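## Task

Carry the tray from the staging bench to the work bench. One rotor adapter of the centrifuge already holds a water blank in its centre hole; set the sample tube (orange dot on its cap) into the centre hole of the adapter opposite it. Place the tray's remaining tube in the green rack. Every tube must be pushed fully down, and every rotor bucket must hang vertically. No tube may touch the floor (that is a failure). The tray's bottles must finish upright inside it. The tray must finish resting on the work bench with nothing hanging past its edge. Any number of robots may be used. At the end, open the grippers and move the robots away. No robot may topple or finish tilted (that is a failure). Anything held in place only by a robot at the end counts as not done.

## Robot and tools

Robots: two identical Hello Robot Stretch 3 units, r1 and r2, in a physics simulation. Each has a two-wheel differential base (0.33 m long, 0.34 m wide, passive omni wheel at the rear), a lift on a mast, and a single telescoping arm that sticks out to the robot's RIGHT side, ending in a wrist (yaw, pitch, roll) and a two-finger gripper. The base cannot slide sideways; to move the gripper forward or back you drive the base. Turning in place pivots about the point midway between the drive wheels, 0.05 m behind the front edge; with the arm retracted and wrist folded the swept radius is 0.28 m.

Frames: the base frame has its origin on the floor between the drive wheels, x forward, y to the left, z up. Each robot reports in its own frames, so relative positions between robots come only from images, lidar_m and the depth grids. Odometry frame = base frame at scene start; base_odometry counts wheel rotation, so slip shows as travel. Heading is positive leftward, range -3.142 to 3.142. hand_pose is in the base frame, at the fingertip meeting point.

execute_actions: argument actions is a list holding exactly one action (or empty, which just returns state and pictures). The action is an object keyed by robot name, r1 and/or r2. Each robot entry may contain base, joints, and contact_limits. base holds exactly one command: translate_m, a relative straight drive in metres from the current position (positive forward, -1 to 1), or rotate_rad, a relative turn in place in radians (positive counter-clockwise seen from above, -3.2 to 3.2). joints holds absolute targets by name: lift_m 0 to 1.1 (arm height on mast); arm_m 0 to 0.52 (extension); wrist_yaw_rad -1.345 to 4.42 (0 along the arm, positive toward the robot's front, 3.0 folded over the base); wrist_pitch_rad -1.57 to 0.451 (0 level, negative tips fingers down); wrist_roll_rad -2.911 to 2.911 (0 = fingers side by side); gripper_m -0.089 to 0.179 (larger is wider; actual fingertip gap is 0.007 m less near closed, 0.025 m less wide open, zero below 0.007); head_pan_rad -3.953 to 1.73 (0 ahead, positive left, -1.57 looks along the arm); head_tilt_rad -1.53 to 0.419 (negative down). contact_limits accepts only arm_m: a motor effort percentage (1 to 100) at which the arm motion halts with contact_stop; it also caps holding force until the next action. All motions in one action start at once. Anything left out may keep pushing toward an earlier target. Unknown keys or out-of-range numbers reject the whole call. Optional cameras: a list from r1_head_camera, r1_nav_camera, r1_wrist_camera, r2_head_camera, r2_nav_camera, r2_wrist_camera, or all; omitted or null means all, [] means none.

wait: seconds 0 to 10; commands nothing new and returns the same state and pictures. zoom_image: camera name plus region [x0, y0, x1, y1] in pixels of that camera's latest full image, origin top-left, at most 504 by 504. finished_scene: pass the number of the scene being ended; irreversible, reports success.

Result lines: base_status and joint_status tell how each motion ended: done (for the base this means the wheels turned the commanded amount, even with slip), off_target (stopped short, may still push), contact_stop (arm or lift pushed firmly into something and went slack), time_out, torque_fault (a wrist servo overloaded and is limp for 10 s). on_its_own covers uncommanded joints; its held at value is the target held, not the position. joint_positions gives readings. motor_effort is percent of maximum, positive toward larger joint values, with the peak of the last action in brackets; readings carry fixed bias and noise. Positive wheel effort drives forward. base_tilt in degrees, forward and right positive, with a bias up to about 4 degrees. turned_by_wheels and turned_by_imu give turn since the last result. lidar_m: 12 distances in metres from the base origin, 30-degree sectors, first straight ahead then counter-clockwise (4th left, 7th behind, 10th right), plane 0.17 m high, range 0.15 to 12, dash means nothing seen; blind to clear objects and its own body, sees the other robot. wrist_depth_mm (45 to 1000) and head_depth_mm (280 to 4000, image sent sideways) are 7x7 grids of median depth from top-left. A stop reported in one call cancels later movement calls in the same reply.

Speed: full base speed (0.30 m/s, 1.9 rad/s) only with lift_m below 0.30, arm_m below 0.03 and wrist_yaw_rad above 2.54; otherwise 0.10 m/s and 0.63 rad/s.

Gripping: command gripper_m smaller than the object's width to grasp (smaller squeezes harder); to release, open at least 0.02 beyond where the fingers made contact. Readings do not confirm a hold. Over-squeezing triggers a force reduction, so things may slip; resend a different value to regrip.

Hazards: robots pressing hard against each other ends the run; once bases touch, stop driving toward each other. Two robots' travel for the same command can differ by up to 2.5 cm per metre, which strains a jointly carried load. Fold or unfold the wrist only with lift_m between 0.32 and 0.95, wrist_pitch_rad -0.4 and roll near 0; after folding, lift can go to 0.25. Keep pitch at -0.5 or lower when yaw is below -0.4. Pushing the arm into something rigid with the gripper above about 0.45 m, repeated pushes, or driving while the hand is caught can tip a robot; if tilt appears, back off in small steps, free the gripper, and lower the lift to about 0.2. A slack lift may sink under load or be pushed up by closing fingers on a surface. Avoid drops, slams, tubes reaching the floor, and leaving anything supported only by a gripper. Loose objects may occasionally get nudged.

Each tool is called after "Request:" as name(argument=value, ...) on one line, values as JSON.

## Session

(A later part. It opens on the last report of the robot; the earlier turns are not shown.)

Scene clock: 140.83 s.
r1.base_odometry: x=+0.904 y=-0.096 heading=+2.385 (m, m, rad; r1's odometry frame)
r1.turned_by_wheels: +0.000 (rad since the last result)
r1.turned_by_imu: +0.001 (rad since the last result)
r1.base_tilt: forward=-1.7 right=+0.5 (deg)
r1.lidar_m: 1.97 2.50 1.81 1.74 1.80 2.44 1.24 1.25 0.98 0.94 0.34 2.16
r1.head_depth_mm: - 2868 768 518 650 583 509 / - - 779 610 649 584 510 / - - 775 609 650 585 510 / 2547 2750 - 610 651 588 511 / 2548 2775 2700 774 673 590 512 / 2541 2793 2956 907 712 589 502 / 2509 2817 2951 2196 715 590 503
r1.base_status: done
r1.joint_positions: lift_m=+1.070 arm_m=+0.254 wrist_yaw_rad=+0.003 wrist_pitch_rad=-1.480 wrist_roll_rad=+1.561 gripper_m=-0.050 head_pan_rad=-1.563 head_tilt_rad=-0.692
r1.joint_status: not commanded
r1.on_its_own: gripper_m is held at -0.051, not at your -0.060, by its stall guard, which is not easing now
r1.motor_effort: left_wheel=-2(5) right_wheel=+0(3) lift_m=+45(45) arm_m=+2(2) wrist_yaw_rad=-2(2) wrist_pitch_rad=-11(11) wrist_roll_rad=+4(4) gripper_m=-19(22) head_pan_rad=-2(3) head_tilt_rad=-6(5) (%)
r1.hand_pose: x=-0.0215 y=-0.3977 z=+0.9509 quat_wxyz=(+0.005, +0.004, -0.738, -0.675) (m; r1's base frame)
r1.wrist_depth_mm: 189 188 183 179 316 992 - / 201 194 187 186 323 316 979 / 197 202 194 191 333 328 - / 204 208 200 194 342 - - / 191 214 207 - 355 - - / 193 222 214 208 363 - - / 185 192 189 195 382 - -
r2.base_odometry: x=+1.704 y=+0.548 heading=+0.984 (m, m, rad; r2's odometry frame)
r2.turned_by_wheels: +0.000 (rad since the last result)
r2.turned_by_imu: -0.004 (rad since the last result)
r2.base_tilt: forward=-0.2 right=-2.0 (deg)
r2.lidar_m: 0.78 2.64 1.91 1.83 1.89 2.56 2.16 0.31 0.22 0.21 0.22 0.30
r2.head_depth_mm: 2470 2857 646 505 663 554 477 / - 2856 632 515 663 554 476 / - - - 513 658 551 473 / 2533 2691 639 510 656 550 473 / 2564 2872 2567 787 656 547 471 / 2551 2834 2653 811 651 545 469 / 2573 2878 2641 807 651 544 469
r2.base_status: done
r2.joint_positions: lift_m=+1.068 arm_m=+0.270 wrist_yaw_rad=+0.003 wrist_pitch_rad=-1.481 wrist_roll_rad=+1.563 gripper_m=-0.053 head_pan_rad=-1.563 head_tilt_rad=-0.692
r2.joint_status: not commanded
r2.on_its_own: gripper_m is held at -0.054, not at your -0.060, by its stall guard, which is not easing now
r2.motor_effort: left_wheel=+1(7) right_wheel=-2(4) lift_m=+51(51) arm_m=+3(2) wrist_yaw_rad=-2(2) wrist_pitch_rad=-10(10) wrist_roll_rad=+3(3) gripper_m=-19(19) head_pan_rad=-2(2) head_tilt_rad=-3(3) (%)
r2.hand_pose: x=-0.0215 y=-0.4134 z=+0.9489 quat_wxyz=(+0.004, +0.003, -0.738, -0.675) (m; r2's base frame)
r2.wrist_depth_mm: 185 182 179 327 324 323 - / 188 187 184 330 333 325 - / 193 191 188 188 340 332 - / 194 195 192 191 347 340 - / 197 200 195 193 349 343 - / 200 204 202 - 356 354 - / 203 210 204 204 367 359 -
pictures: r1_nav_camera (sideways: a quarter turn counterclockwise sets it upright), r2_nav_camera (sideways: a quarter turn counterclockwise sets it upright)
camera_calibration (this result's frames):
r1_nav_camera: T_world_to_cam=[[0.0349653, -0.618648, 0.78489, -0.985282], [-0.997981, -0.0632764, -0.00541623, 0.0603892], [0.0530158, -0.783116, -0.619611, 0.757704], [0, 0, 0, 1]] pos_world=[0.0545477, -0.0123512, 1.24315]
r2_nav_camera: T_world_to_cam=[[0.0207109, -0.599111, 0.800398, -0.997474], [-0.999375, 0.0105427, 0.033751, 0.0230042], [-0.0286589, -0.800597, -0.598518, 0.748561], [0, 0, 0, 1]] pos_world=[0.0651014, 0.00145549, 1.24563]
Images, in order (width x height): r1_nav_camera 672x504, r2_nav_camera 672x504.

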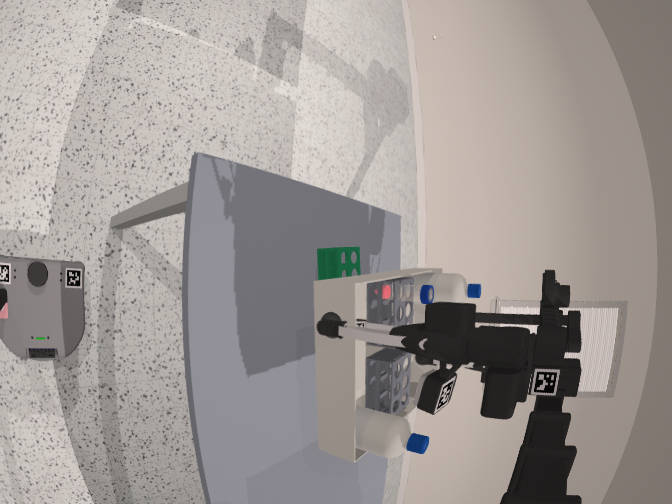

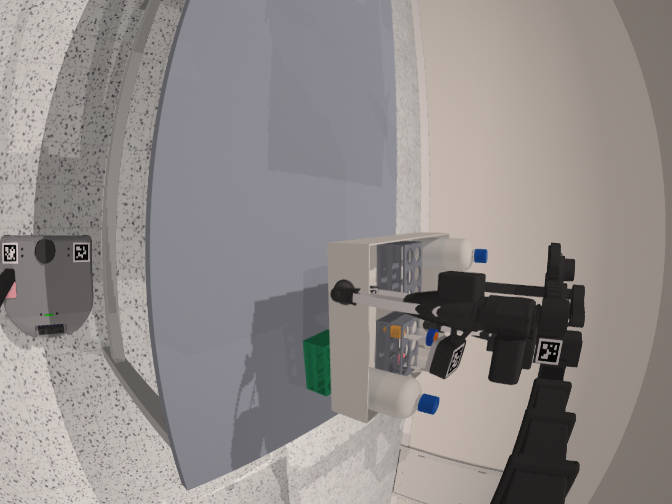

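Request:
execute_actions(actions=[{"r1":{"base":{"translate_m":-0.35}},"r2":{"base":{"translate_m":0.35}}}], cameras=["r1_head_camera"])

Request:
execute_actions(actions=[{"r1":{"joints":{"lift_m":0.925}},"r2":{"joints":{"lift_m":0.923}}}], cameras=["r1_head_camera"])

Request:
execute_actions(actions=[{"r1":{"joints":{"lift_m":0.912}},"r2":{"joints":{"lift_m":0.91}}}], cameras=[])

Request:
execute_actions(actions=[{"r1":{"joints":{"gripper_m":0.06}},"r2":{"joints":{"gripper_m":0.06}}}], cameras=[])

Request:
execute_actions(actions=[{"r1":{"joints":{"lift_m":1.097}},"r2":{"joints":{"lift_m":1.095}}}], cameras=[])

Request:
execute_actions(actions=[{"r1":{"joints":{"wrist_roll_rad":0,"wrist_pitch_rad":-1.3,"arm_m":0.3},"base":{"translate_m":-0.05}},"r2":{"joints":{"wrist_roll_rad":0,"wrist_pitch_rad":-1.4,"arm_m":0.05},"base":{"translate_m":-0.14}}}], cameras=["r1_wrist_camera","r2_wrist_camera"])

Scene clock: 154.13 s.
r1.base_odometry: x=+1.159 y=-0.336 heading=+2.385 (m, m, rad; r1's odometry frame)
r1.turned_by_wheels: +0.000 (rad since the last result)
r1.turned_by_imu: +0.000 (rad since the last result)
r1.base_tilt: forward=-1.8 right=+0.6 (deg)
r1.lidar_m: 2.32 2.50 1.81 1.74 1.80 2.43 1.08 0.91 0.98 0.94 0.98 0.60
r1.head_depth_mm: - 2860 2786 517 647 584 521 / - - 778 609 650 586 520 / - - 775 609 650 586 509 / 2526 2721 - 610 652 586 511 / 2548 2784 2723 844 671 589 512 / 2554 2795 2993 907 712 588 512 / 2504 2785 2937 911 717 592 514
r1.base_status: done
r1.joint_positions: lift_m=+1.070 arm_m=+0.254 wrist_yaw_rad=+0.003 wrist_pitch_rad=-1.484 wrist_roll_rad=+1.560 gripper_m=-0.050 head_pan_rad=-1.563 head_tilt_rad=-0.692
r1.joint_status: not commanded
r1.on_its_own: gripper_m is held at -0.051, not at your -0.060, by its stall guard, which is not easing now
r1.motor_effort: left_wheel=-1(5) right_wheel=+0(5) lift_m=+45(45) arm_m=+2(2) wrist_yaw_rad=-2(2) wrist_pitch_rad=-8(11) wrist_roll_rad=+4(4) gripper_m=-22(21) head_pan_rad=-2(3) head_tilt_rad=-4(5) (%)
r1.hand_pose: x=-0.0215 y=-0.3967 z=+0.9509 quat_wxyz=(+0.005, +0.005, -0.737, -0.676) (m; r1's base frame)
r1.wrist_depth_mm: 189 188 182 180 314 - - / 201 194 188 186 322 319 978 / 198 200 193 191 334 326 - / 202 206 199 195 347 - - / 191 214 207 125 352 - - / 192 221 214 208 366 - - / 185 192 187 189 385 - -
r2.base_odometry: x=+1.898 y=+0.840 heading=+0.985 (m, m, rad; r2's odometry frame)
r2.turned_by_wheels: +0.000 (rad since the last result)
r2.turned_by_imu: -0.002 (rad since the last result)
r2.base_tilt: forward=+0.0 right=-2.0 (deg)
r2.lidar_m: 0.72 2.65 1.92 1.84 1.89 2.57 2.50 0.30 0.22 0.21 0.21 0.29
r2.head_depth_mm: 2478 2886 642 505 665 555 476 / - 2858 643 516 662 553 475 / - - - 512 660 551 474 / 2526 2688 652 508 657 549 473 / 2543 2845 2529 785 655 547 471 / 2533 2865 2638 809 651 545 469 / 2557 2881 2616 808 650 544 469
r2.base_status: done
r2.joint_positions: lift_m=+1.068 arm_m=+0.270 wrist_yaw_rad=+0.003 wrist_pitch_rad=-1.481 wrist_roll_rad=+1.562 gripper_m=-0.053 head_pan_rad=-1.563 head_tilt_rad=-0.692
r2.joint_status: not commanded
r2.on_its_own: gripper_m is held at -0.054, not at your -0.060, by its stall guard, which is not easing now
r2.motor_effort: left_wheel=+2(8) right_wheel=-2(3) lift_m=+51(51) arm_m=+2(2) wrist_yaw_rad=-3(3) wrist_pitch_rad=-10(10) wrist_roll_rad=+3(3) gripper_m=-19(19) head_pan_rad=-2(2) head_tilt_rad=-3(4) (%)
r2.hand_pose: x=-0.0215 y=-0.4134 z=+0.9489 quat_wxyz=(+0.005, +0.004, -0.738, -0.675) (m; r2's base frame)
r2.wrist_depth_mm: 185 184 180 327 325 321 - / 188 187 184 333 330 328 - / 193 192 188 187 337 332 - / 194 196 192 190 348 339 - / 198 201 197 195 351 349 - / 181 205 200 - 361 352 - / 198 209 206 204 364 358 -
pictures: r1_head_camera (sideways: a quarter turn clockwise sets it upright)
camera_calibration (this result's frames):
r1_head_camera: T_world_to_cam=[[0.0397517, 0.595938, -0.802046, 1.06493], [0.998713, -0.0489899, 0.0130986, -0.0244389], [-0.0314862, -0.801535, -0.597119, 0.736747], [0, 0, 0, 1]] pos_world=[0.00527199, -0.0453004, 1.29437]
Images, in order (width x height): r1_head_camera 896x504.

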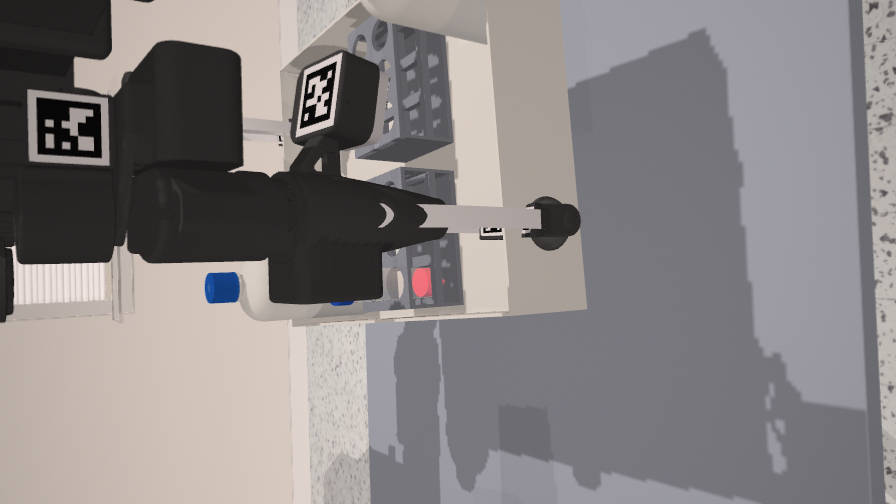

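Scene clock: 156.30 s.
r1.base_odometry: x=+1.159 y=-0.336 heading=+2.385 (m, m, rad; r1's odometry frame)
r1.turned_by_wheels: +0.000 (rad since the last result)
r1.turned_by_imu: +0.000 (rad since the last result)
r1.base_tilt: forward=-1.7 right=+0.6 (deg)
r1.lidar_m: 2.32 2.50 1.82 1.74 1.79 2.44 1.09 0.91 0.98 0.94 0.98 0.60
r1.head_depth_mm: 2564 2882 3075 - 566 575 521 / 2543 2700 - - 672 573 521 / 1085 702 - - 671 570 511 / 1061 2814 3009 766 654 560 512 / 2497 2787 2969 847 693 574 512 / 2552 2784 2974 907 714 590 513 / 2516 2780 2961 909 719 591 514
r1.base_status: not commanded
r1.joint_positions: lift_m=+0.925 arm_m=+0.254 wrist_yaw_rad=+0.003 wrist_pitch_rad=-1.484 wrist_roll_rad=+1.560 gripper_m=-0.050 head_pan_rad=-1.563 head_tilt_rad=-0.692
r1.joint_status: all done
r1.on_its_own: gripper_m is held at -0.051, not at your -0.060, by its stall guard, which is not easing now
r1.motor_effort: left_wheel=-2(1) right_wheel=+0(0) lift_m=+37(39) arm_m=+2(2) wrist_yaw_rad=-2(2) wrist_pitch_rad=-9(9) wrist_roll_rad=+4(5) gripper_m=-21(20) head_pan_rad=-2(2) head_tilt_rad=-5(5) (%)
r1.hand_pose: x=-0.0215 y=-0.3966 z=+0.8062 quat_wxyz=(+0.005, +0.005, -0.737, -0.676) (m; r1's base frame)
r1.wrist_depth_mm: 188 188 182 180 180 175 847 / 200 194 187 185 187 180 179 / 197 201 193 191 193 186 185 / 203 208 200 195 198 192 905 / 190 214 207 126 204 197 932 / 192 218 215 210 210 204 986 / 187 194 187 187 222 213 -
r2.base_odometry: x=+1.898 y=+0.840 heading=+0.985 (m, m, rad; r2's odometry frame)
r2.turned_by_wheels: +0.000 (rad since the last result)
r2.turned_by_imu: +0.000 (rad since the last result)
r2.base_tilt: forward=-0.2 right=-2.0 (deg)
r2.lidar_m: 0.72 2.65 1.92 1.84 1.89 2.56 2.50 0.30 0.22 0.21 0.21 0.29
r2.head_depth_mm: 2485 2783 - 584 601 556 476 / 2443 697 - 725 625 553 476 / 1015 2698 - - 617 551 475 / 2445 2842 786 723 606 549 473 / 2515 2849 2682 787 638 547 471 / 2517 2855 2644 810 652 546 470 / 2557 2806 2619 809 650 544 469
r2.base_status: not commanded
r2.joint_positions: lift_m=+0.923 arm_m=+0.270 wrist_yaw_rad=+0.003 wrist_pitch_rad=-1.481 wrist_roll_rad=+1.562 gripper_m=-0.053 head_pan_rad=-1.563 head_tilt_rad=-0.692
r2.joint_status: all done
r2.on_its_own: gripper_m is held at -0.054, not at your -0.060, by its stall guard, which is not easing now
r2.motor_effort: left_wheel=+2(2) right_wheel=-3(2) lift_m=+42(41) arm_m=+2(2) wrist_yaw_rad=-3(2) wrist_pitch_rad=-10(10) wrist_roll_rad=+3(3) gripper_m=-19(19) head_pan_rad=-2(2) head_tilt_rad=-3(2) (%)
r2.hand_pose: x=-0.0215 y=-0.4134 z=+0.8042 quat_wxyz=(+0.005, +0.004, -0.738, -0.675) (m; r2's base frame)
r2.wrist_depth_mm: 185 184 181 190 189 186 183 / 188 187 184 192 192 189 187 / 194 191 188 187 197 193 190 / 195 196 192 191 201 198 194 / 197 199 196 193 203 202 198 / 183 206 201 - 209 206 202 / 198 209 206 205 213 210 205
pictures: r1_head_camera (sideways: a quarter turn clockwise sets it upright)
camera_calibration (this result's frames):
r1_head_camera: T_world_to_cam=[[0.0397517, 0.595938, -0.802046, 1.06493], [0.998713, -0.0489899, 0.0130986, -0.0244389], [-0.0314862, -0.801535, -0.597119, 0.736747], [0, 0, 0, 1]] pos_world=[0.00527199, -0.0453004, 1.29437]
Images, in order (width x height): r1_head_camera 896x504.

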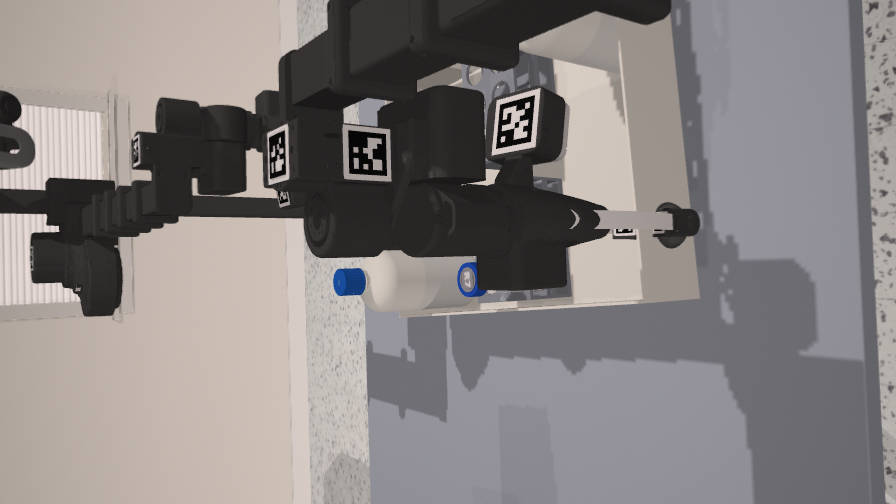

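Scene clock: 157.20 s.
r1.base_odometry: x=+1.159 y=-0.336 heading=+2.385 (m, m, rad; r1's odometry frame)
r1.turned_by_wheels: +0.000 (rad since the last result)
r1.turned_by_imu: +0.000 (rad since the last result)
r1.base_tilt: forward=-1.6 right=+0.7 (deg)
r1.lidar_m: 2.32 2.49 1.81 1.74 1.79 2.44 1.08 0.90 0.98 0.94 0.98 0.60
r1.head_depth_mm: 2561 2835 3046 - 567 570 521 / 2565 2708 789 - 682 570 521 / 1086 723 1357 - 673 571 511 / 1077 2835 3001 766 667 559 511 / 2515 2804 2985 864 691 585 512 / 2513 2806 2974 905 716 590 513 / 2532 2785 3010 910 714 590 514
r1.base_status: not commanded
r1.joint_positions: lift_m=+0.914 arm_m=+0.254 wrist_yaw_rad=+0.004 wrist_pitch_rad=-1.486 wrist_roll_rad=+1.559 gripper_m=-0.050 head_pan_rad=-1.563 head_tilt_rad=-0.692
r1.joint_status: lift_m contact_stop (moved -0.011 of -0.013)
r1.on_its_own: gripper_m is held at -0.051, not at your -0.060, by its stall guard, which is not easing now; lift_m is slack since a contact_stop, until your next command for it
r1.motor_effort: left_wheel=-2(2) right_wheel=+1(2) lift_m=+34(37) arm_m=+2(2) wrist_yaw_rad=-2(2) wrist_pitch_rad=-8(9) wrist_roll_rad=+5(5) gripper_m=-21(21) head_pan_rad=-2(3) head_tilt_rad=-6(4) (%)
r1.hand_pose: x=-0.0216 y=-0.3962 z=+0.7953 quat_wxyz=(+0.006, +0.005, -0.736, -0.677) (m; r1's base frame)
r1.wrist_depth_mm: 188 188 182 176 172 167 164 / 200 193 188 181 176 171 168 / 198 200 193 186 182 177 173 / 204 206 199 193 187 182 914 / 190 212 207 - 193 188 913 / 193 220 216 209 199 193 974 / 186 192 188 191 210 200 989
r2.base_odometry: x=+1.898 y=+0.840 heading=+0.984 (m, m, rad; r2's odometry frame)
r2.turned_by_wheels: +0.000 (rad since the last result)
r2.turned_by_imu: +0.000 (rad since the last result)
r2.base_tilt: forward=-0.1 right=-1.9 (deg)
r2.lidar_m: 0.72 2.65 1.92 1.84 1.90 2.57 2.51 0.30 0.22 0.21 0.21 0.29
r2.head_depth_mm: 2470 2827 - 705 602 556 477 / 2430 707 - - 616 553 476 / 1019 2702 - - 611 551 474 / 2453 2830 803 746 608 549 472 / 2527 2819 2668 788 637 548 471 / 2527 2846 2648 814 654 546 470 / 2522 2903 2630 808 649 544 470
r2.base_status: not commanded
r2.joint_positions: lift_m=+0.910 arm_m=+0.270 wrist_yaw_rad=+0.004 wrist_pitch_rad=-1.482 wrist_roll_rad=+1.561 gripper_m=-0.053 head_pan_rad=-1.563 head_tilt_rad=-0.692
r2.joint_status: all done
r2.on_its_own: gripper_m is held at -0.054, not at your -0.060, by its stall guard, which is not easing now
r2.motor_effort: left_wheel=+1(2) right_wheel=-1(2) lift_m=+24(44) arm_m=+3(2) wrist_yaw_rad=-3(3) wrist_pitch_rad=-10(10) wrist_roll_rad=+3(3) gripper_m=-19(19) head_pan_rad=-2(2) head_tilt_rad=-3(3) (%)
r2.hand_pose: x=-0.0215 y=-0.4132 z=+0.7917 quat_wxyz=(+0.005, +0.004, -0.738, -0.675) (m; r2's base frame)
r2.wrist_depth_mm: 184 182 181 179 178 175 172 / 187 186 184 181 181 177 175 / 194 190 187 185 183 182 178 / 193 194 191 190 188 185 182 / 196 199 195 193 192 190 186 / 199 204 200 - 195 192 190 / 196 207 204 201 201 195 194
pictures: none
No camera images: the call's "cameras" was empty. Leave "cameras" out to get every camera's image.

not run: a stop came earlier in this reply.

not run: a stop came earlier in this reply.

not run: a stop came earlier in this reply.

Request:
execute_actions(actions=[{"r1":{"joints":{"gripper_m":0.06,"lift_m":0.918}},"r2":{"joints":{"gripper_m":0.06,"lift_m":0.915}}}], cameras=[])

Request:
execute_actions(actions=[{"r1":{"joints":{"lift_m":1.097}},"r2":{"joints":{"lift_m":1.095}}}], cameras=[])

Request:
execute_actions(actions=[{"r1":{"joints":{"wrist_roll_rad":0,"wrist_pitch_rad":-1.3,"arm_m":0.33},"base":{"translate_m":-0.05}},"r2":{"joints":{"wrist_roll_rad":0,"wrist_pitch_rad":-1.4,"arm_m":0.05},"base":{"translate_m":-0.14}}}], cameras=["r1_wrist_camera"])

Scene clock: 164.77 s.
r1.base_odometry: x=+1.159 y=-0.336 heading=+2.385 (m, m, rad; r1's odometry frame)
r1.turned_by_wheels: +0.000 (rad since the last result)
r1.turned_by_imu: +0.000 (rad since the last result)
r1.base_tilt: forward=-1.6 right=+0.6 (deg)
r1.lidar_m: 2.32 2.49 1.81 1.74 1.80 2.43 1.08 0.90 0.99 0.94 0.98 0.60
r1.head_depth_mm: 2573 2844 3028 - 566 573 520 / 2543 2757 916 - 683 571 522 / 1083 709 1310 - 684 569 510 / 1074 2840 2977 768 678 559 511 / 2471 2850 2954 864 692 583 513 / 2513 2807 2974 906 715 589 514 / 2516 2782 2967 910 715 592 515
r1.base_status: not commanded
r1.joint_positions: lift_m=+0.918 arm_m=+0.254 wrist_yaw_rad=+0.003 wrist_pitch_rad=-1.494 wrist_roll_rad=+1.566 gripper_m=+0.060 head_pan_rad=-1.563 head_tilt_rad=-0.692
r1.joint_status: all done
r1.motor_effort: left_wheel=-2(2) right_wheel=+1(1) lift_m=+39(48) arm_m=+2(2) wrist_yaw_rad=-2(2) wrist_pitch_rad=-4(8) wrist_roll_rad=+2(5) gripper_m=+0(83) head_pan_rad=-3(3) head_tilt_rad=-5(5) (%)
r1.hand_pose: x=-0.0216 y=-0.3943 z=+0.7992 quat_wxyz=(+0.003, +0.002, -0.734, -0.680) (m; r1's base frame)
r1.wrist_depth_mm: 190 190 184 179 175 170 809 / 202 196 191 184 181 176 173 / 201 203 196 190 186 181 178 / 191 210 201 196 191 185 916 / 193 217 212 204 198 192 917 / 195 223 219 209 210 198 987 / 187 194 189 196 213 206 -
r2.base_odometry: x=+1.898 y=+0.840 heading=+0.985 (m, m, rad; r2's odometry frame)
r2.turned_by_wheels: +0.000 (rad since the last result)
r2.turned_by_imu: +0.000 (rad since the last result)
r2.base_tilt: forward=-0.2 right=-2.0 (deg)
r2.lidar_m: 0.72 2.66 1.91 1.84 1.90 2.57 2.50 0.30 0.22 0.21 0.21 0.29
r2.head_depth_mm: 2494 2776 - 705 601 554 478 / 2436 704 - - 619 552 475 / 1009 2689 - - 614 549 474 / 2447 2826 804 747 606 547 471 / 2536 2852 2654 786 636 547 472 / 2529 2859 2649 810 654 547 470 / 2526 2867 2618 807 652 544 468
r2.base_status: not commanded
r2.joint_positions: lift_m=+0.915 arm_m=+0.270 wrist_yaw_rad=+0.002 wrist_pitch_rad=-1.491 wrist_roll_rad=+1.565 gripper_m=+0.060 head_pan_rad=-1.563 head_tilt_rad=-0.692
r2.joint_status: all done
r2.motor_effort: left_wheel=+1(2) right_wheel=-2(2) lift_m=+44(55) arm_m=+2(2) wrist_yaw_rad=-2(3) wrist_pitch_rad=-5(10) wrist_roll_rad=+2(3) gripper_m=+1(80) head_pan_rad=-2(2) head_tilt_rad=-3(3) (%)
r2.hand_pose: x=-0.0216 y=-0.4108 z=+0.7962 quat_wxyz=(+0.003, +0.002, -0.735, -0.679) (m; r2's base frame)
r2.wrist_depth_mm: 187 186 184 183 181 180 178 / 190 189 187 185 185 183 181 / 196 193 192 190 189 187 185 / 197 197 195 193 193 190 187 / 199 202 198 197 195 194 192 / 202 207 - 202 - 198 194 / 205 211 207 206 206 201 198
pictures: none
No camera images: the call's "cameras" was empty. Leave "cameras" out to get every camera's image.

Scene clock: 167.23 s.
r1.base_odometry: x=+1.159 y=-0.336 heading=+2.385 (m, m, rad; r1's odometry frame)
r1.turned_by_wheels: +0.000 (rad since the last result)
r1.turned_by_imu: +0.000 (rad since the last result)
r1.base_tilt: forward=-1.8 right=+0.7 (deg)
r1.lidar_m: 2.32 2.49 1.81 1.73 1.79 2.44 1.08 0.90 0.98 0.94 0.97 0.60
r1.head_depth_mm: 2580 2889 2861 893 563 579 520 / - 2905 2667 860 687 572 521 / - - 2802 865 686 571 510 / 2548 2762 - 776 688 561 512 / 2527 2806 2928 863 694 583 511 / 2519 2817 2981 907 714 590 512 / 2551 2789 2973 911 716 591 515
r1.base_status: not commanded
r1.joint_positions: lift_m=+1.097 arm_m=+0.254 wrist_yaw_rad=+0.003 wrist_pitch_rad=-1.494 wrist_roll_rad=+1.566 gripper_m=+0.060 head_pan_rad=-1.563 head_tilt_rad=-0.692
r1.joint_status: all done
r1.motor_effort: left_wheel=-2(2) right_wheel=+0(0) lift_m=+39(40) arm_m=+2(2) wrist_yaw_rad=-2(2) wrist_pitch_rad=-3(3) wrist_roll_rad=+1(2) gripper_m=+1(1) head_pan_rad=-3(2) head_tilt_rad=-4(4) (%)
r1.hand_pose: x=-0.0216 y=-0.3940 z=+0.9782 quat_wxyz=(+0.003, +0.002, -0.733, -0.680) (m; r1's base frame)
r1.wrist_depth_mm: 380 316 360 345 339 - - / 390 358 370 362 352 - - / 403 331 380 372 358 - - / 357 375 392 388 375 - - / 363 350 373 392 382 - - / 461 447 435 413 405 - - / 490 467 442 431 423 - -
r2.base_odometry: x=+1.898 y=+0.840 heading=+0.984 (m, m, rad; r2's odometry frame)
r2.turned_by_wheels: +0.000 (rad since the last result)
r2.turned_by_imu: +0.000 (rad since the last result)
r2.base_tilt: forward=-0.1 right=-2.0 (deg)
r2.lidar_m: 0.72 2.66 1.92 1.84 1.89 2.57 2.51 0.30 0.22 0.21 0.21 0.29
r2.head_depth_mm: - 2756 2669 704 592 555 476 / - 2686 2689 737 618 552 476 / - - 1725 759 613 552 474 / 2520 2799 835 747 606 549 473 / 2536 2844 2650 786 637 546 471 / 2545 2883 2638 808 653 545 470 / 2575 2846 2635 808 650 545 469
r2.base_status: not commanded
r2.joint_positions: lift_m=+1.095 arm_m=+0.270 wrist_yaw_rad=+0.002 wrist_pitch_rad=-1.492 wrist_roll_rad=+1.565 gripper_m=+0.060 head_pan_rad=-1.563 head_tilt_rad=-0.692
r2.joint_status: all done
r2.motor_effort: left_wheel=+1(1) right_wheel=-1(1) lift_m=+43(47) arm_m=+2(2) wrist_yaw_rad=-2(2) wrist_pitch_rad=-4(4) wrist_roll_rad=+2(2) gripper_m=+1(1) head_pan_rad=-2(3) head_tilt_rad=-2(4) (%)
r2.hand_pose: x=-0.0216 y=-0.4106 z=+0.9762 quat_wxyz=(+0.003, +0.002, -0.734, -0.679) (m; r2's base frame)
r2.wrist_depth_mm: 364 332 358 353 352 348 - / 373 311 362 361 355 354 - / 380 349 374 371 365 362 - / 395 324 379 377 375 367 - / 369 330 386 379 383 377 - / 389 357 - 393 - 388 - / 417 415 413 405 399 392 -
pictures: none
No camera images: the call's "cameras" was empty. Leave "cameras" out to get every camera's image.

Scene clock: 170.10 s.
r1.base_odometry: x=+1.195 y=-0.370 heading=+2.384 (m, m, rad; r1's odometry frame)
r1.turned_by_wheels: +0.000 (rad since the last result)
r1.turned_by_imu: +0.000 (rad since the last result)
r1.base_tilt: forward=-1.6 right=+0.6 (deg)
r1.lidar_m: 2.37 2.49 1.81 1.73 1.79 2.43 1.09 0.86 0.99 0.94 0.98 0.65
r1.head_depth_mm: 2607 2860 2920 891 568 584 521 / - 2835 2944 861 567 574 520 / - 2849 2818 866 688 572 510 / 995 2770 2741 862 698 566 511 / 799 2724 2718 779 688 562 513 / 2528 2826 3039 906 714 590 513 / 2525 2771 2992 911 715 590 514
r1.base_status: done
r1.joint_positions: lift_m=+1.097 arm_m=+0.330 wrist_yaw_rad=+0.001 wrist_pitch_rad=-1.305 wrist_roll_rad=+0.004 gripper_m=+0.060 head_pan_rad=-1.563 head_tilt_rad=-0.692
r1.joint_status: all done
r1.motor_effort: left_wheel=-2(6) right_wheel=+1(4) lift_m=+39(38) arm_m=+4(5) wrist_yaw_rad=+0(2) wrist_pitch_rad=+2(3) wrist_roll_rad=-2(2) gripper_m=-1(0) head_pan_rad=-3(3) head_tilt_rad=-6(5) (%)
r1.hand_pose: x=-0.0216 y=-0.5187 z=+0.9820 quat_wxyz=(+0.561, +0.429, -0.562, -0.430) (m; r1's base frame)
r1.wrist_depth_mm: 410 407 314 407 407 400 403 / 407 408 398 401 397 399 400 / 404 397 335 328 331 367 392 / 402 398 332 388 379 374 384 / 393 394 384 383 383 381 378 / 387 386 382 380 383 246 379 / 381 383 361 367 346 208 378
r2.base_odometry: x=+1.820 y=+0.723 heading=+0.985 (m, m, rad; r2's odometry frame)
r2.turned_by_wheels: +0.000 (rad since the last result)
r2.turned_by_imu: +0.000 (rad since the last result)
r2.base_tilt: forward=-0.1 right=-1.9 (deg)
r2.lidar_m: 0.76 2.65 1.92 1.83 1.90 2.56 2.37 0.30 0.22 0.21 0.22 0.29
r2.head_depth_mm: - - - 833 657 554 477 / - - - - - 528 475 / 2510 - - - - 545 474 / 561 2806 1443 787 615 537 472 / 2549 2834 2514 735 621 548 471 / 2560 2893 1023 741 618 545 470 / 2545 2876 2618 807 631 544 470
r2.base_status: done
r2.joint_positions: lift_m=+1.095 arm_m=+0.050 wrist_yaw_rad=+0.002 wrist_pitch_rad=-1.404 wrist_roll_rad=+0.003 gripper_m=+0.060 head_pan_rad=-1.563 head_tilt_rad=-0.692
r2.joint_status: all done
r2.motor_effort: left_wheel=+0(6) right_wheel=+0(4) lift_m=+44(43) arm_m=-4(4) wrist_yaw_rad=-3(2) wrist_pitch_rad=+3(2) wrist_roll_rad=-1(1) gripper_m=+1(1) head_pan_rad=-2(2) head_tilt_rad=-3(4) (%)
r2.hand_pose: x=-0.0216 y=-0.2141 z=+0.9769 quat_wxyz=(+0.539, +0.456, -0.540, -0.457) (m; r2's base frame)
r2.wrist_depth_mm: 377 342 355 350 389 392 396 / 375 378 383 384 392 391 392 / 379 377 379 384 386 388 388 / 372 375 377 385 386 388 390 / 377 373 379 381 387 386 391 / - - - - - - - / - - - - - - -
pictures: r1_wrist_camera
camera_calibration (this result's frames):
r1_wrist_camera: T_world_to_cam=[[-0.999091, -0.0424202, -0.00412012, -0.0430541], [-0.0420695, 0.997058, -0.0640804, 0.604381], [0.0068263, -0.0638489, -0.997936, 1.11082], [0, 0, 0, 1]] pos_world=[-0.0251717, -0.533504, 1.14708]
Images, in order (width x height): r1_wrist_camera 644x364.

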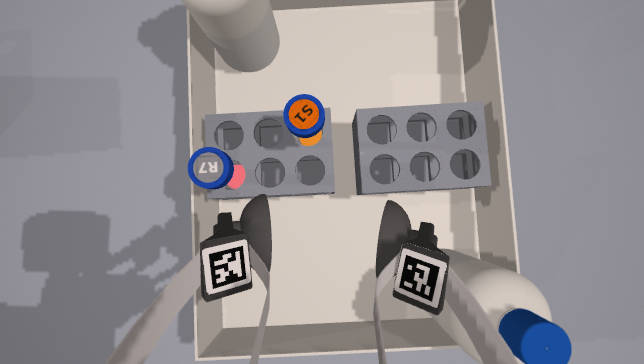

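Request:
execute_actions(actions=[{"r1":{"joints":{"arm_m":0.419},"base":{"translate_m":0.015}}}], cameras=["r1_wrist_camera"])

Request:
execute_actions(actions=[{"r1":{"joints":{"lift_m":0.985}}}], cameras=["r1_wrist_camera"])

Scene clock: 175.97 s.
r1.base_odometry: x=+1.184 y=-0.360 heading=+2.384 (m, m, rad; r1's odometry frame)
r1.turned_by_wheels: +0.000 (rad since the last result)
r1.turned_by_imu: -0.001 (rad since the last result)
r1.base_tilt: forward=-1.8 right=+0.5 (deg)
r1.lidar_m: 2.35 2.50 1.81 1.74 1.79 2.44 1.09 0.87 0.98 0.94 0.98 0.63
r1.head_depth_mm: 2603 2838 2907 894 551 585 520 / 2562 2861 2962 860 664 572 521 / - 2839 2947 873 706 572 511 / 800 - 2980 813 695 564 511 / 1120 2722 2835 795 691 568 512 / 2538 2836 2959 905 712 589 513 / 2508 2774 2976 908 715 590 514
r1.base_status: done
r1.joint_positions: lift_m=+1.097 arm_m=+0.419 wrist_yaw_rad=+0.001 wrist_pitch_rad=-1.305 wrist_roll_rad=+0.004 gripper_m=+0.060 head_pan_rad=-1.563 head_tilt_rad=-0.692
r1.joint_status: all done
r1.motor_effort: left_wheel=-2(3) right_wheel=+2(5) lift_m=+39(38) arm_m=+4(4) wrist_yaw_rad=+0(2) wrist_pitch_rad=+2(2) wrist_roll_rad=-1(1) gripper_m=+0(0) head_pan_rad=-2(3) head_tilt_rad=-4(5) (%)
r1.hand_pose: x=-0.0216 y=-0.6077 z=+0.9820 quat_wxyz=(+0.561, +0.429, -0.562, -0.430) (m; r1's base frame)
r1.wrist_depth_mm: 411 406 404 407 409 401 408 / 403 409 251 392 392 388 399 / 401 396 335 398 393 392 398 / 396 404 388 393 388 387 384 / 392 387 357 326 325 341 386 / 386 389 379 380 380 360 379 / 384 381 376 378 375 321 374
r2.base_odometry: x=+1.820 y=+0.723 heading=+0.985 (m, m, rad; r2's odometry frame)
r2.turned_by_wheels: +0.000 (rad since the last result)
r2.turned_by_imu: +0.000 (rad since the last result)
r2.base_tilt: forward=-0.1 right=-1.9 (deg)
r2.lidar_m: 0.76 2.64 1.91 1.83 1.90 2.56 2.37 0.30 0.22 0.21 0.22 0.29
r2.head_depth_mm: - - - 830 656 555 476 / - - - - - 529 475 / 2525 - - - - 546 473 / 499 552 2008 786 616 537 473 / 2537 2824 2544 734 620 548 470 / 2517 2851 1024 741 618 547 469 / 2550 2879 2616 810 631 544 469
r2.base_status: not commanded
r2.joint_positions: lift_m=+1.095 arm_m=+0.050 wrist_yaw_rad=+0.002 wrist_pitch_rad=-1.404 wrist_roll_rad=+0.003 gripper_m=+0.060 head_pan_rad=-1.563 head_tilt_rad=-0.692
r2.joint_status: not commanded
r2.motor_effort: left_wheel=+0(0) right_wheel=+0(0) lift_m=+43(43) arm_m=-4(4) wrist_yaw_rad=-1(1) wrist_pitch_rad=+3(3) wrist_roll_rad=-1(1) gripper_m=+1(0) head_pan_rad=-2(3) head_tilt_rad=-5(3) (%)
r2.hand_pose: x=-0.0216 y=-0.2141 z=+0.9769 quat_wxyz=(+0.539, +0.456, -0.540, -0.457) (m; r2's base frame)
r2.wrist_depth_mm: 381 350 355 357 390 397 393 / 381 380 382 384 391 390 398 / 375 379 385 383 389 387 397 / 378 382 382 383 388 389 394 / 372 375 377 385 384 388 393 / - - - - - - - / - - - - - - -
pictures: r1_wrist_camera
camera_calibration (this result's frames):
r1_wrist_camera: T_world_to_cam=[[-0.999069, -0.0429616, -0.00396326, -0.0473147], [-0.0426184, 0.997019, -0.064311, 0.693374], [0.00671435, -0.0640822, -0.997922, 1.10498], [0, 0, 0, 1]] pos_world=[-0.0251394, -0.622531, 1.14709]
Images, in order (width x height): r1_wrist_camera 644x364.

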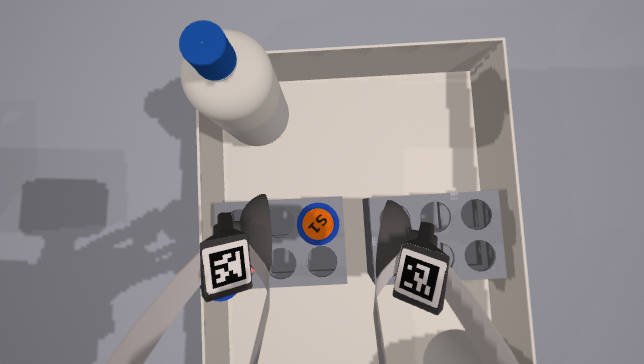

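Scene clock: 177.83 s.
r1.base_odometry: x=+1.184 y=-0.360 heading=+2.384 (m, m, rad; r1's odometry frame)
r1.turned_by_wheels: +0.000 (rad since the last result)
r1.turned_by_imu: +0.000 (rad since the last result)
r1.base_tilt: forward=-1.7 right=+0.4 (deg)
r1.lidar_m: 2.36 2.49 1.81 1.74 1.80 2.44 1.09 0.87 0.98 0.95 0.97 0.64
r1.head_depth_mm: 2579 2761 - 878 550 584 518 / 2562 - 2924 860 664 573 521 / 2510 - 2882 873 704 572 510 / 2472 2787 2954 788 694 564 511 / 1123 2713 2830 793 688 567 513 / 2551 2798 2980 906 714 590 513 / 2530 2789 2948 909 717 590 514
r1.base_status: not commanded
r1.joint_positions: lift_m=+0.985 arm_m=+0.419 wrist_yaw_rad=+0.001 wrist_pitch_rad=-1.305 wrist_roll_rad=+0.004 gripper_m=+0.060 head_pan_rad=-1.563 head_tilt_rad=-0.692
r1.joint_status: all done
r1.motor_effort: left_wheel=-3(3) right_wheel=+1(1) lift_m=+29(32) arm_m=+4(5) wrist_yaw_rad=-1(1) wrist_pitch_rad=+2(2) wrist_roll_rad=-1(1) gripper_m=+0(0) head_pan_rad=-2(2) head_tilt_rad=-5(6) (%)
r1.hand_pose: x=-0.0216 y=-0.6077 z=+0.8703 quat_wxyz=(+0.561, +0.429, -0.562, -0.430) (m; r1's base frame)
r1.wrist_depth_mm: 289 142 165 278 283 276 244 / 289 250 209 280 279 278 234 / 282 273 279 277 278 274 238 / 281 265 276 275 274 273 217 / 278 237 247 150 241 211 211 / 274 248 239 209 262 237 208 / 273 149 265 264 265 263 214
r2.base_odometry: x=+1.820 y=+0.723 heading=+0.985 (m, m, rad; r2's odometry frame)
r2.turned_by_wheels: +0.000 (rad since the last result)
r2.turned_by_imu: +0.000 (rad since the last result)
r2.base_tilt: forward=+0.0 right=-2.1 (deg)
r2.lidar_m: 0.76 2.65 1.91 1.83 1.90 2.56 2.36 0.30 0.22 0.21 0.22 0.29
r2.head_depth_mm: - - - 831 655 556 476 / - - - - - 527 476 / 2512 - - - - 545 474 / 522 566 876 746 616 537 472 / 515 2863 2676 734 619 547 471 / 2488 2880 1020 742 617 547 471 / 2561 2853 2619 809 631 545 470
r2.base_status: not commanded
r2.joint_positions: lift_m=+1.095 arm_m=+0.050 wrist_yaw_rad=+0.002 wrist_pitch_rad=-1.404 wrist_roll_rad=+0.003 gripper_m=+0.060 head_pan_rad=-1.563 head_tilt_rad=-0.692
r2.joint_status: not commanded
r2.motor_effort: left_wheel=+0(1) right_wheel=-1(0) lift_m=+43(43) arm_m=-4(4) wrist_yaw_rad=-2(1) wrist_pitch_rad=+3(3) wrist_roll_rad=-1(1) gripper_m=+1(1) head_pan_rad=-2(3) head_tilt_rad=-3(2) (%)
r2.hand_pose: x=-0.0216 y=-0.2141 z=+0.9769 quat_wxyz=(+0.539, +0.456, -0.540, -0.457) (m; r2's base frame)
r2.wrist_depth_mm: 375 344 357 353 390 392 393 / 373 384 379 387 390 394 397 / 374 378 381 390 388 391 389 / 375 371 378 384 387 388 395 / 373 374 382 383 387 388 390 / - - - - - - - / - - - - - - -
pictures: r1_wrist_camera
camera_calibration (this result's frames):
r1_wrist_camera: T_world_to_cam=[[-0.999069, -0.0429617, -0.00396315, -0.0477574], [-0.0426185, 0.997019, -0.0643138, 0.686197], [0.00671437, -0.064085, -0.997922, 0.993559], [0, 0, 0, 1]] pos_world=[-0.0251394, -0.622531, 1.03544]
Images, in order (width x height): r1_wrist_camera 644x364.

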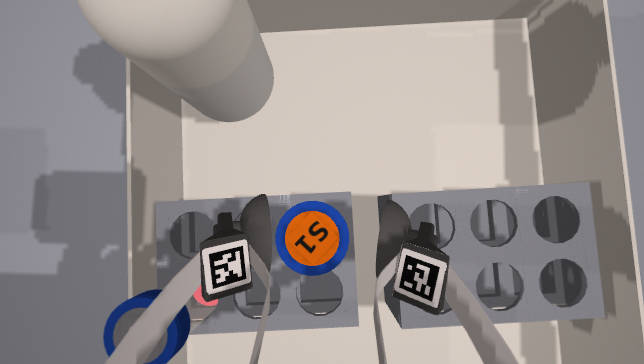

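Request:
execute_actions(actions=[{"r1":{"joints":{"gripper_m":0.0}}}], cameras=[])

Request:
execute_actions(actions=[{"r1":{"joints":{"lift_m":1.097}}}], cameras=[])

Request:
execute_actions(actions=[{"r1":{"joints":{"arm_m":0.33},"base":{"translate_m":-0.4}}}], cameras=[])

Request:
execute_actions(actions=[{"r1":{"base":{"translate_m":-0.75}},"r2":{"joints":{"arm_m":0.45}}}], cameras=["r1_wrist_camera","r2_wrist_camera"])

Scene clock: 185.53 s.
r1.base_odometry: x=+1.184 y=-0.360 heading=+2.384 (m, m, rad; r1's odometry frame)
r1.turned_by_wheels: +0.000 (rad since the last result)
r1.turned_by_imu: +0.000 (rad since the last result)
r1.base_tilt: forward=-1.8 right=+0.6 (deg)
r1.lidar_m: 2.36 2.50 1.80 1.74 1.79 2.43 1.09 0.87 0.98 0.94 0.98 0.64
r1.head_depth_mm: 2561 2779 - 879 553 584 520 / 2562 - 2939 858 665 573 521 / 2524 - 2942 875 704 572 512 / 2464 2761 2970 794 696 565 512 / 1118 2723 2856 789 688 568 512 / 2550 2796 3013 908 714 588 514 / 2542 2770 2966 906 716 591 514
r1.base_status: not commanded
r1.joint_positions: lift_m=+0.985 arm_m=+0.419 wrist_yaw_rad=+0.001 wrist_pitch_rad=-1.305 wrist_roll_rad=+0.004 gripper_m=+0.001 head_pan_rad=-1.563 head_tilt_rad=-0.692
r1.joint_status: all done
r1.motor_effort: left_wheel=-2(3) right_wheel=+1(1) lift_m=+30(30) arm_m=+4(5) wrist_yaw_rad=-1(1) wrist_pitch_rad=+2(2) wrist_roll_rad=-1(1) gripper_m=-14(89) head_pan_rad=-3(3) head_tilt_rad=-5(6) (%)
r1.hand_pose: x=-0.0216 y=-0.6077 z=+0.8703 quat_wxyz=(+0.561, +0.429, -0.562, -0.430) (m; r1's base frame)
r1.wrist_depth_mm: 289 142 165 279 283 276 244 / 285 250 210 281 280 280 236 / 286 269 279 278 276 274 238 / 279 266 277 276 275 271 220 / 276 223 244 149 241 210 209 / 276 216 239 209 240 210 207 / 271 149 267 267 264 265 214
r2.base_odometry: x=+1.820 y=+0.723 heading=+0.985 (m, m, rad; r2's odometry frame)
r2.turned_by_wheels: +0.000 (rad since the last result)
r2.turned_by_imu: +0.000 (rad since the last result)
r2.base_tilt: forward=+0.0 right=-1.9 (deg)
r2.lidar_m: 0.76 2.64 1.91 1.84 1.89 2.56 2.36 0.30 0.22 0.21 0.22 0.29
r2.head_depth_mm: - - - 832 656 556 476 / - - - - - 530 476 / 2512 - - - - 544 474 / 522 566 876 736 615 535 472 / 514 2872 2678 736 622 546 471 / 2488 2904 1024 742 619 545 470 / 2536 2863 2619 811 631 545 470
r2.base_status: not commanded
r2.joint_positions: lift_m=+1.095 arm_m=+0.050 wrist_yaw_rad=+0.002 wrist_pitch_rad=-1.404 wrist_roll_rad=+0.003 gripper_m=+0.060 head_pan_rad=-1.563 head_tilt_rad=-0.692
r2.joint_status: not commanded
r2.motor_effort: left_wheel=+0(0) right_wheel=+0(0) lift_m=+43(43) arm_m=-4(4) wrist_yaw_rad=-2(1) wrist_pitch_rad=+3(3) wrist_roll_rad=-1(1) gripper_m=+1(1) head_pan_rad=-2(2) head_tilt_rad=-3(3) (%)
r2.hand_pose: x=-0.0216 y=-0.2141 z=+0.9769 quat_wxyz=(+0.539, +0.456, -0.540, -0.457) (m; r2's base frame)
r2.wrist_depth_mm: 377 346 354 354 389 396 397 / 375 380 383 386 390 390 395 / 379 375 383 381 383 391 392 / 377 374 380 383 383 387 391 / 370 376 379 383 382 390 392 / - - - - - - - / - - - - - - -
pictures: none
No camera images: the call's "cameras" was empty. Leave "cameras" out to get every camera's image.

Scene clock: 187.40 s.
r1.base_odometry: x=+1.184 y=-0.360 heading=+2.384 (m, m, rad; r1's odometry frame)
r1.turned_by_wheels: +0.000 (rad since the last result)
r1.turned_by_imu: +0.000 (rad since the last result)
r1.base_tilt: forward=-1.6 right=+0.6 (deg)
r1.lidar_m: 2.36 2.49 1.81 1.74 1.80 2.43 1.09 0.87 0.98 0.94 0.98 0.64
r1.head_depth_mm: 2614 2892 2936 896 553 584 521 / 2591 2848 2965 860 663 573 522 / - 2816 2981 872 705 572 511 / 798 - 2982 811 694 564 512 / 1122 2759 2815 788 689 567 512 / 2526 2787 3034 909 716 590 513 / 2519 2799 2920 911 716 592 514
r1.base_status: not commanded
r1.joint_positions: lift_m=+1.097 arm_m=+0.419 wrist_yaw_rad=+0.001 wrist_pitch_rad=-1.305 wrist_roll_rad=+0.004 gripper_m=+0.001 head_pan_rad=-1.563 head_tilt_rad=-0.692
r1.joint_status: all done
r1.motor_effort: left_wheel=-2(2) right_wheel=+1(1) lift_m=+39(40) arm_m=+4(4) wrist_yaw_rad=-1(1) wrist_pitch_rad=+2(2) wrist_roll_rad=-1(1) gripper_m=-13(14) head_pan_rad=-3(3) head_tilt_rad=-5(5) (%)
r1.hand_pose: x=-0.0216 y=-0.6077 z=+0.9820 quat_wxyz=(+0.561, +0.429, -0.562, -0.430) (m; r1's base frame)
r1.wrist_depth_mm: 410 411 404 408 405 406 400 / 406 406 252 391 393 392 401 / 398 401 334 394 397 390 388 / 395 405 385 389 392 382 392 / 394 392 329 148 324 336 381 / 384 385 379 380 376 369 382 / 382 384 376 378 376 347 374
r2.base_odometry: x=+1.820 y=+0.723 heading=+0.985 (m, m, rad; r2's odometry frame)
r2.turned_by_wheels: +0.000 (rad since the last result)
r2.turned_by_imu: +0.000 (rad since the last result)
r2.base_tilt: forward=-0.1 right=-2.0 (deg)
r2.lidar_m: 0.77 2.64 1.91 1.83 1.89 2.57 2.37 0.30 0.22 0.21 0.22 0.29
r2.head_depth_mm: - - - 832 657 555 476 / - - - - - 529 475 / 2522 - - - - 544 474 / 498 550 1347 810 615 537 473 / 2574 2844 2682 736 620 548 471 / 2545 2870 1022 741 619 547 470 / 2520 2855 2626 808 634 545 470
r2.base_status: not commanded
r2.joint_positions: lift_m=+1.095 arm_m=+0.050 wrist_yaw_rad=+0.002 wrist_pitch_rad=-1.404 wrist_roll_rad=+0.003 gripper_m=+0.060 head_pan_rad=-1.563 head_tilt_rad=-0.692
r2.joint_status: not commanded
r2.motor_effort: left_wheel=+0(0) right_wheel=+0(0) lift_m=+43(44) arm_m=-4(4) wrist_yaw_rad=-2(1) wrist_pitch_rad=+3(3) wrist_roll_rad=-1(1) gripper_m=+1(0) head_pan_rad=-2(2) head_tilt_rad=-4(3) (%)
r2.hand_pose: x=-0.0216 y=-0.2141 z=+0.9769 quat_wxyz=(+0.539, +0.456, -0.540, -0.457) (m; r2's base frame)
r2.wrist_depth_mm: 378 346 354 355 391 393 399 / 375 376 382 388 385 394 397 / 378 381 383 386 384 389 390 / 374 378 376 382 385 392 388 / 371 373 378 380 386 388 393 / - - - - - - - / - - - - - - -
pictures: none
No camera images: the call's "cameras" was empty. Leave "cameras" out to get every camera's image.

Scene clock: 192.70 s.
r1.base_odometry: x=+1.475 y=-0.635 heading=+2.384 (m, m, rad; r1's odometry frame)
r1.turned_by_wheels: +0.000 (rad since the last result)
r1.turned_by_imu: -0.001 (rad since the last result)
r1.base_tilt: forward=-1.7 right=+0.7 (deg)
r1.lidar_m: 2.76 2.49 1.80 1.73 1.79 2.42 1.11 0.52 0.85 0.95 0.98 1.01
r1.head_depth_mm: 2616 2875 2919 895 707 585 520 / - 2853 2968 894 707 586 521 / - 2859 2809 883 710 586 521 / 2535 2817 2822 838 712 586 523 / 2555 2795 2940 902 712 589 523 / 2554 2812 2954 888 715 591 513 / 2520 2773 2703 872 584 577 514
r1.base_status: done
r1.joint_positions: lift_m=+1.097 arm_m=+0.330 wrist_yaw_rad=+0.001 wrist_pitch_rad=-1.305 wrist_roll_rad=+0.003 gripper_m=+0.001 head_pan_rad=-1.563 head_tilt_rad=-0.692
r1.joint_status: all done
r1.motor_effort: left_wheel=-2(5) right_wheel=+1(2) lift_m=+40(39) arm_m=-4(5) wrist_yaw_rad=-1(1) wrist_pitch_rad=+2(2) wrist_roll_rad=-1(1) gripper_m=-14(14) head_pan_rad=-2(3) head_tilt_rad=-5(5) (%)
r1.hand_pose: x=-0.0216 y=-0.5194 z=+0.9820 quat_wxyz=(+0.561, +0.429, -0.562, -0.430) (m; r1's base frame)
r1.wrist_depth_mm: 405 411 406 407 401 406 400 / 407 401 406 403 399 401 397 / 338 373 398 393 397 395 394 / 393 395 394 390 391 385 388 / 392 387 389 148 387 387 385 / 265 360 382 380 378 382 378 / 381 382 383 379 377 377 379
r2.base_odometry: x=+1.820 y=+0.723 heading=+0.985 (m, m, rad; r2's odometry frame)
r2.turned_by_wheels: +0.000 (rad since the last result)
r2.turned_by_imu: +0.000 (rad since the last result)
r2.base_tilt: forward=-0.1 right=-2.0 (deg)
r2.lidar_m: 0.77 2.65 1.91 1.83 1.89 2.56 2.36 0.30 0.22 0.21 0.22 0.29
r2.head_depth_mm: - - - 830 657 557 477 / - - - - - 529 474 / 2519 - - - - 545 475 / 2531 2850 2790 813 615 536 472 / 2525 2873 2670 734 618 548 472 / 2536 2859 1028 744 618 545 470 / 2461 2770 1386 807 633 545 470
r2.base_status: not commanded
r2.joint_positions: lift_m=+1.095 arm_m=+0.050 wrist_yaw_rad=+0.002 wrist_pitch_rad=-1.404 wrist_roll_rad=+0.003 gripper_m=+0.060 head_pan_rad=-1.563 head_tilt_rad=-0.692
r2.joint_status: not commanded
r2.motor_effort: left_wheel=+1(0) right_wheel=-1(0) lift_m=+43(44) arm_m=-4(4) wrist_yaw_rad=-1(1) wrist_pitch_rad=+3(3) wrist_roll_rad=+0(1) gripper_m=+1(1) head_pan_rad=-2(2) head_tilt_rad=-3(3) (%)
r2.hand_pose: x=-0.0216 y=-0.2141 z=+0.9769 quat_wxyz=(+0.539, +0.456, -0.540, -0.457) (m; r2's base frame)
r2.wrist_depth_mm: 379 343 359 354 390 396 392 / 380 379 381 385 388 394 392 / 378 381 385 382 383 392 397 / 377 374 383 384 388 391 393 / 372 376 378 386 384 388 388 / - - - - - - - / - - - - - - -
pictures: none
No camera images: the call's "cameras" was empty. Leave "cameras" out to get every camera's image.

Scene clock: 201.43 s.
r1.base_odometry: x=+2.020 y=-1.150 heading=+2.384 (m, m, rad; r1's odometry frame)
r1.turned_by_wheels: +0.000 (rad since the last result)
r1.turned_by_imu: -0.001 (rad since the last result)
r1.base_tilt: forward=-1.5 right=+0.6 (deg)
r1.lidar_m: 1.74 2.48 1.79 1.72 1.77 1.83 1.76 0.40 0.29 0.28 0.29 0.43
r1.head_depth_mm: 737 809 916 911 694 545 568 / - 810 914 893 723 540 562 / - 802 927 904 717 540 559 / 709 784 922 766 651 537 558 / 2530 2857 3012 2189 996 822 701 / 2552 2827 2973 2206 1638 1401 1170 / 2518 2790 2980 948 1633 1434 1217
r1.base_status: done
r1.joint_positions: lift_m=+1.097 arm_m=+0.330 wrist_yaw_rad=+0.001 wrist_pitch_rad=-1.305 wrist_roll_rad=+0.003 gripper_m=+0.001 head_pan_rad=-1.563 head_tilt_rad=-0.692
r1.joint_status: not commanded
r1.motor_effort: left_wheel=-2(5) right_wheel=+1(2) lift_m=+39(39) arm_m=-4(4) wrist_yaw_rad=-1(1) wrist_pitch_rad=+2(2) wrist_roll_rad=-1(2) gripper_m=-14(12) head_pan_rad=-3(2) head_tilt_rad=-6(5) (%)
r1.hand_pose: x=-0.0216 y=-0.5194 z=+0.9820 quat_wxyz=(+0.561, +0.429, -0.562, -0.430) (m; r1's base frame)
r1.wrist_depth_mm: 414 - 820 364 450 395 422 / 403 - - 353 422 423 420 / 400 - - 385 411 393 396 / 398 - - 350 411 403 406 / 392 - - 148 405 390 401 / 385 763 608 339 452 391 405 / 387 581 - 334 332 379 350
r2.base_odometry: x=+1.820 y=+0.723 heading=+0.985 (m, m, rad; r2's odometry frame)
r2.turned_by_wheels: +0.000 (rad since the last result)
r2.turned_by_imu: +0.000 (rad since the last result)
r2.base_tilt: forward=-0.2 right=-2.1 (deg)
r2.lidar_m: 0.76 2.65 1.91 1.83 1.90 2.57 2.37 0.30 0.22 0.21 0.22 0.29
r2.head_depth_mm: 2484 2793 2750 830 665 555 478 / 2564 2831 2702 828 644 553 475 / - 2926 2673 700 598 551 474 / 2528 2831 2655 761 621 549 472 / 2494 2842 2682 745 618 548 470 / 2536 2850 1020 742 618 547 471 / 2558 2891 2638 807 632 545 470
r2.base_status: not commanded
r2.joint_positions: lift_m=+1.095 arm_m=+0.450 wrist_yaw_rad=+0.000 wrist_pitch_rad=-1.404 wrist_roll_rad=+0.003 gripper_m=+0.060 head_pan_rad=-1.563 head_tilt_rad=-0.692
r2.joint_status: all done
r2.motor_effort: left_wheel=+0(0) right_wheel=+0(1) lift_m=+43(43) arm_m=+4(4) wrist_yaw_rad=+0(0) wrist_pitch_rad=+3(3) wrist_roll_rad=-1(1) gripper_m=+1(1) head_pan_rad=-3(2) head_tilt_rad=-4(2) (%)
r2.hand_pose: x=-0.0216 y=-0.6133 z=+0.9769 quat_wxyz=(+0.539, +0.456, -0.540, -0.458) (m; r2's base frame)
r2.wrist_depth_mm: 235 375 351 365 389 393 393 / 237 300 378 377 385 390 390 / 361 366 376 381 388 389 390 / 359 377 376 376 382 385 392 / 342 313 360 317 383 387 393 / 349 366 - 376 - 385 387 / 372 370 372 370 380 384 386
pictures: r1_wrist_camera, r2_wrist_camera
camera_calibration (this result's frames):
r1_wrist_camera: T_world_to_cam=[[-0.999044, -0.0435419, -0.00380558, -0.0439758], [-0.0432076, 0.996994, -0.0643072, 0.605284], [0.0065942, -0.0640813, -0.997923, 1.11064], [0, 0, 0, 1]] pos_world=[-0.0251047, -0.534208, 1.14709]
r2_wrist_camera: T_world_to_cam=[[-0.999626, 0.015547, 0.022477, -0.033283], [0.0147191, 0.999224, -0.0365402, 0.68881], [-0.0230276, -0.0361957, -0.999079, 1.1123], [0, 0, 0, 1]] pos_world=[-0.0177955, -0.647497, 1.1372]
Images, in order (width x height): r1_wrist_camera 644x364, r2_wrist_camera 644x364.

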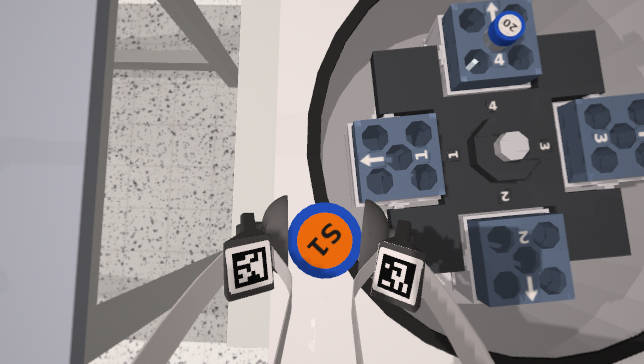

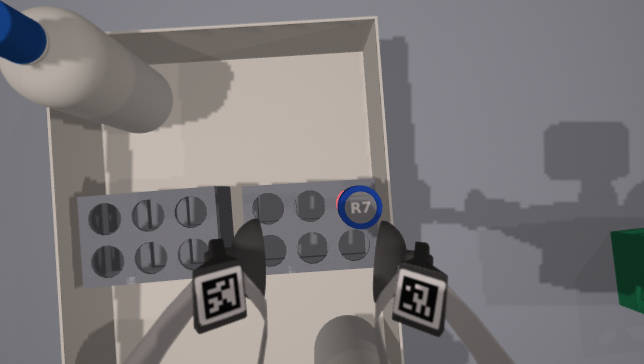

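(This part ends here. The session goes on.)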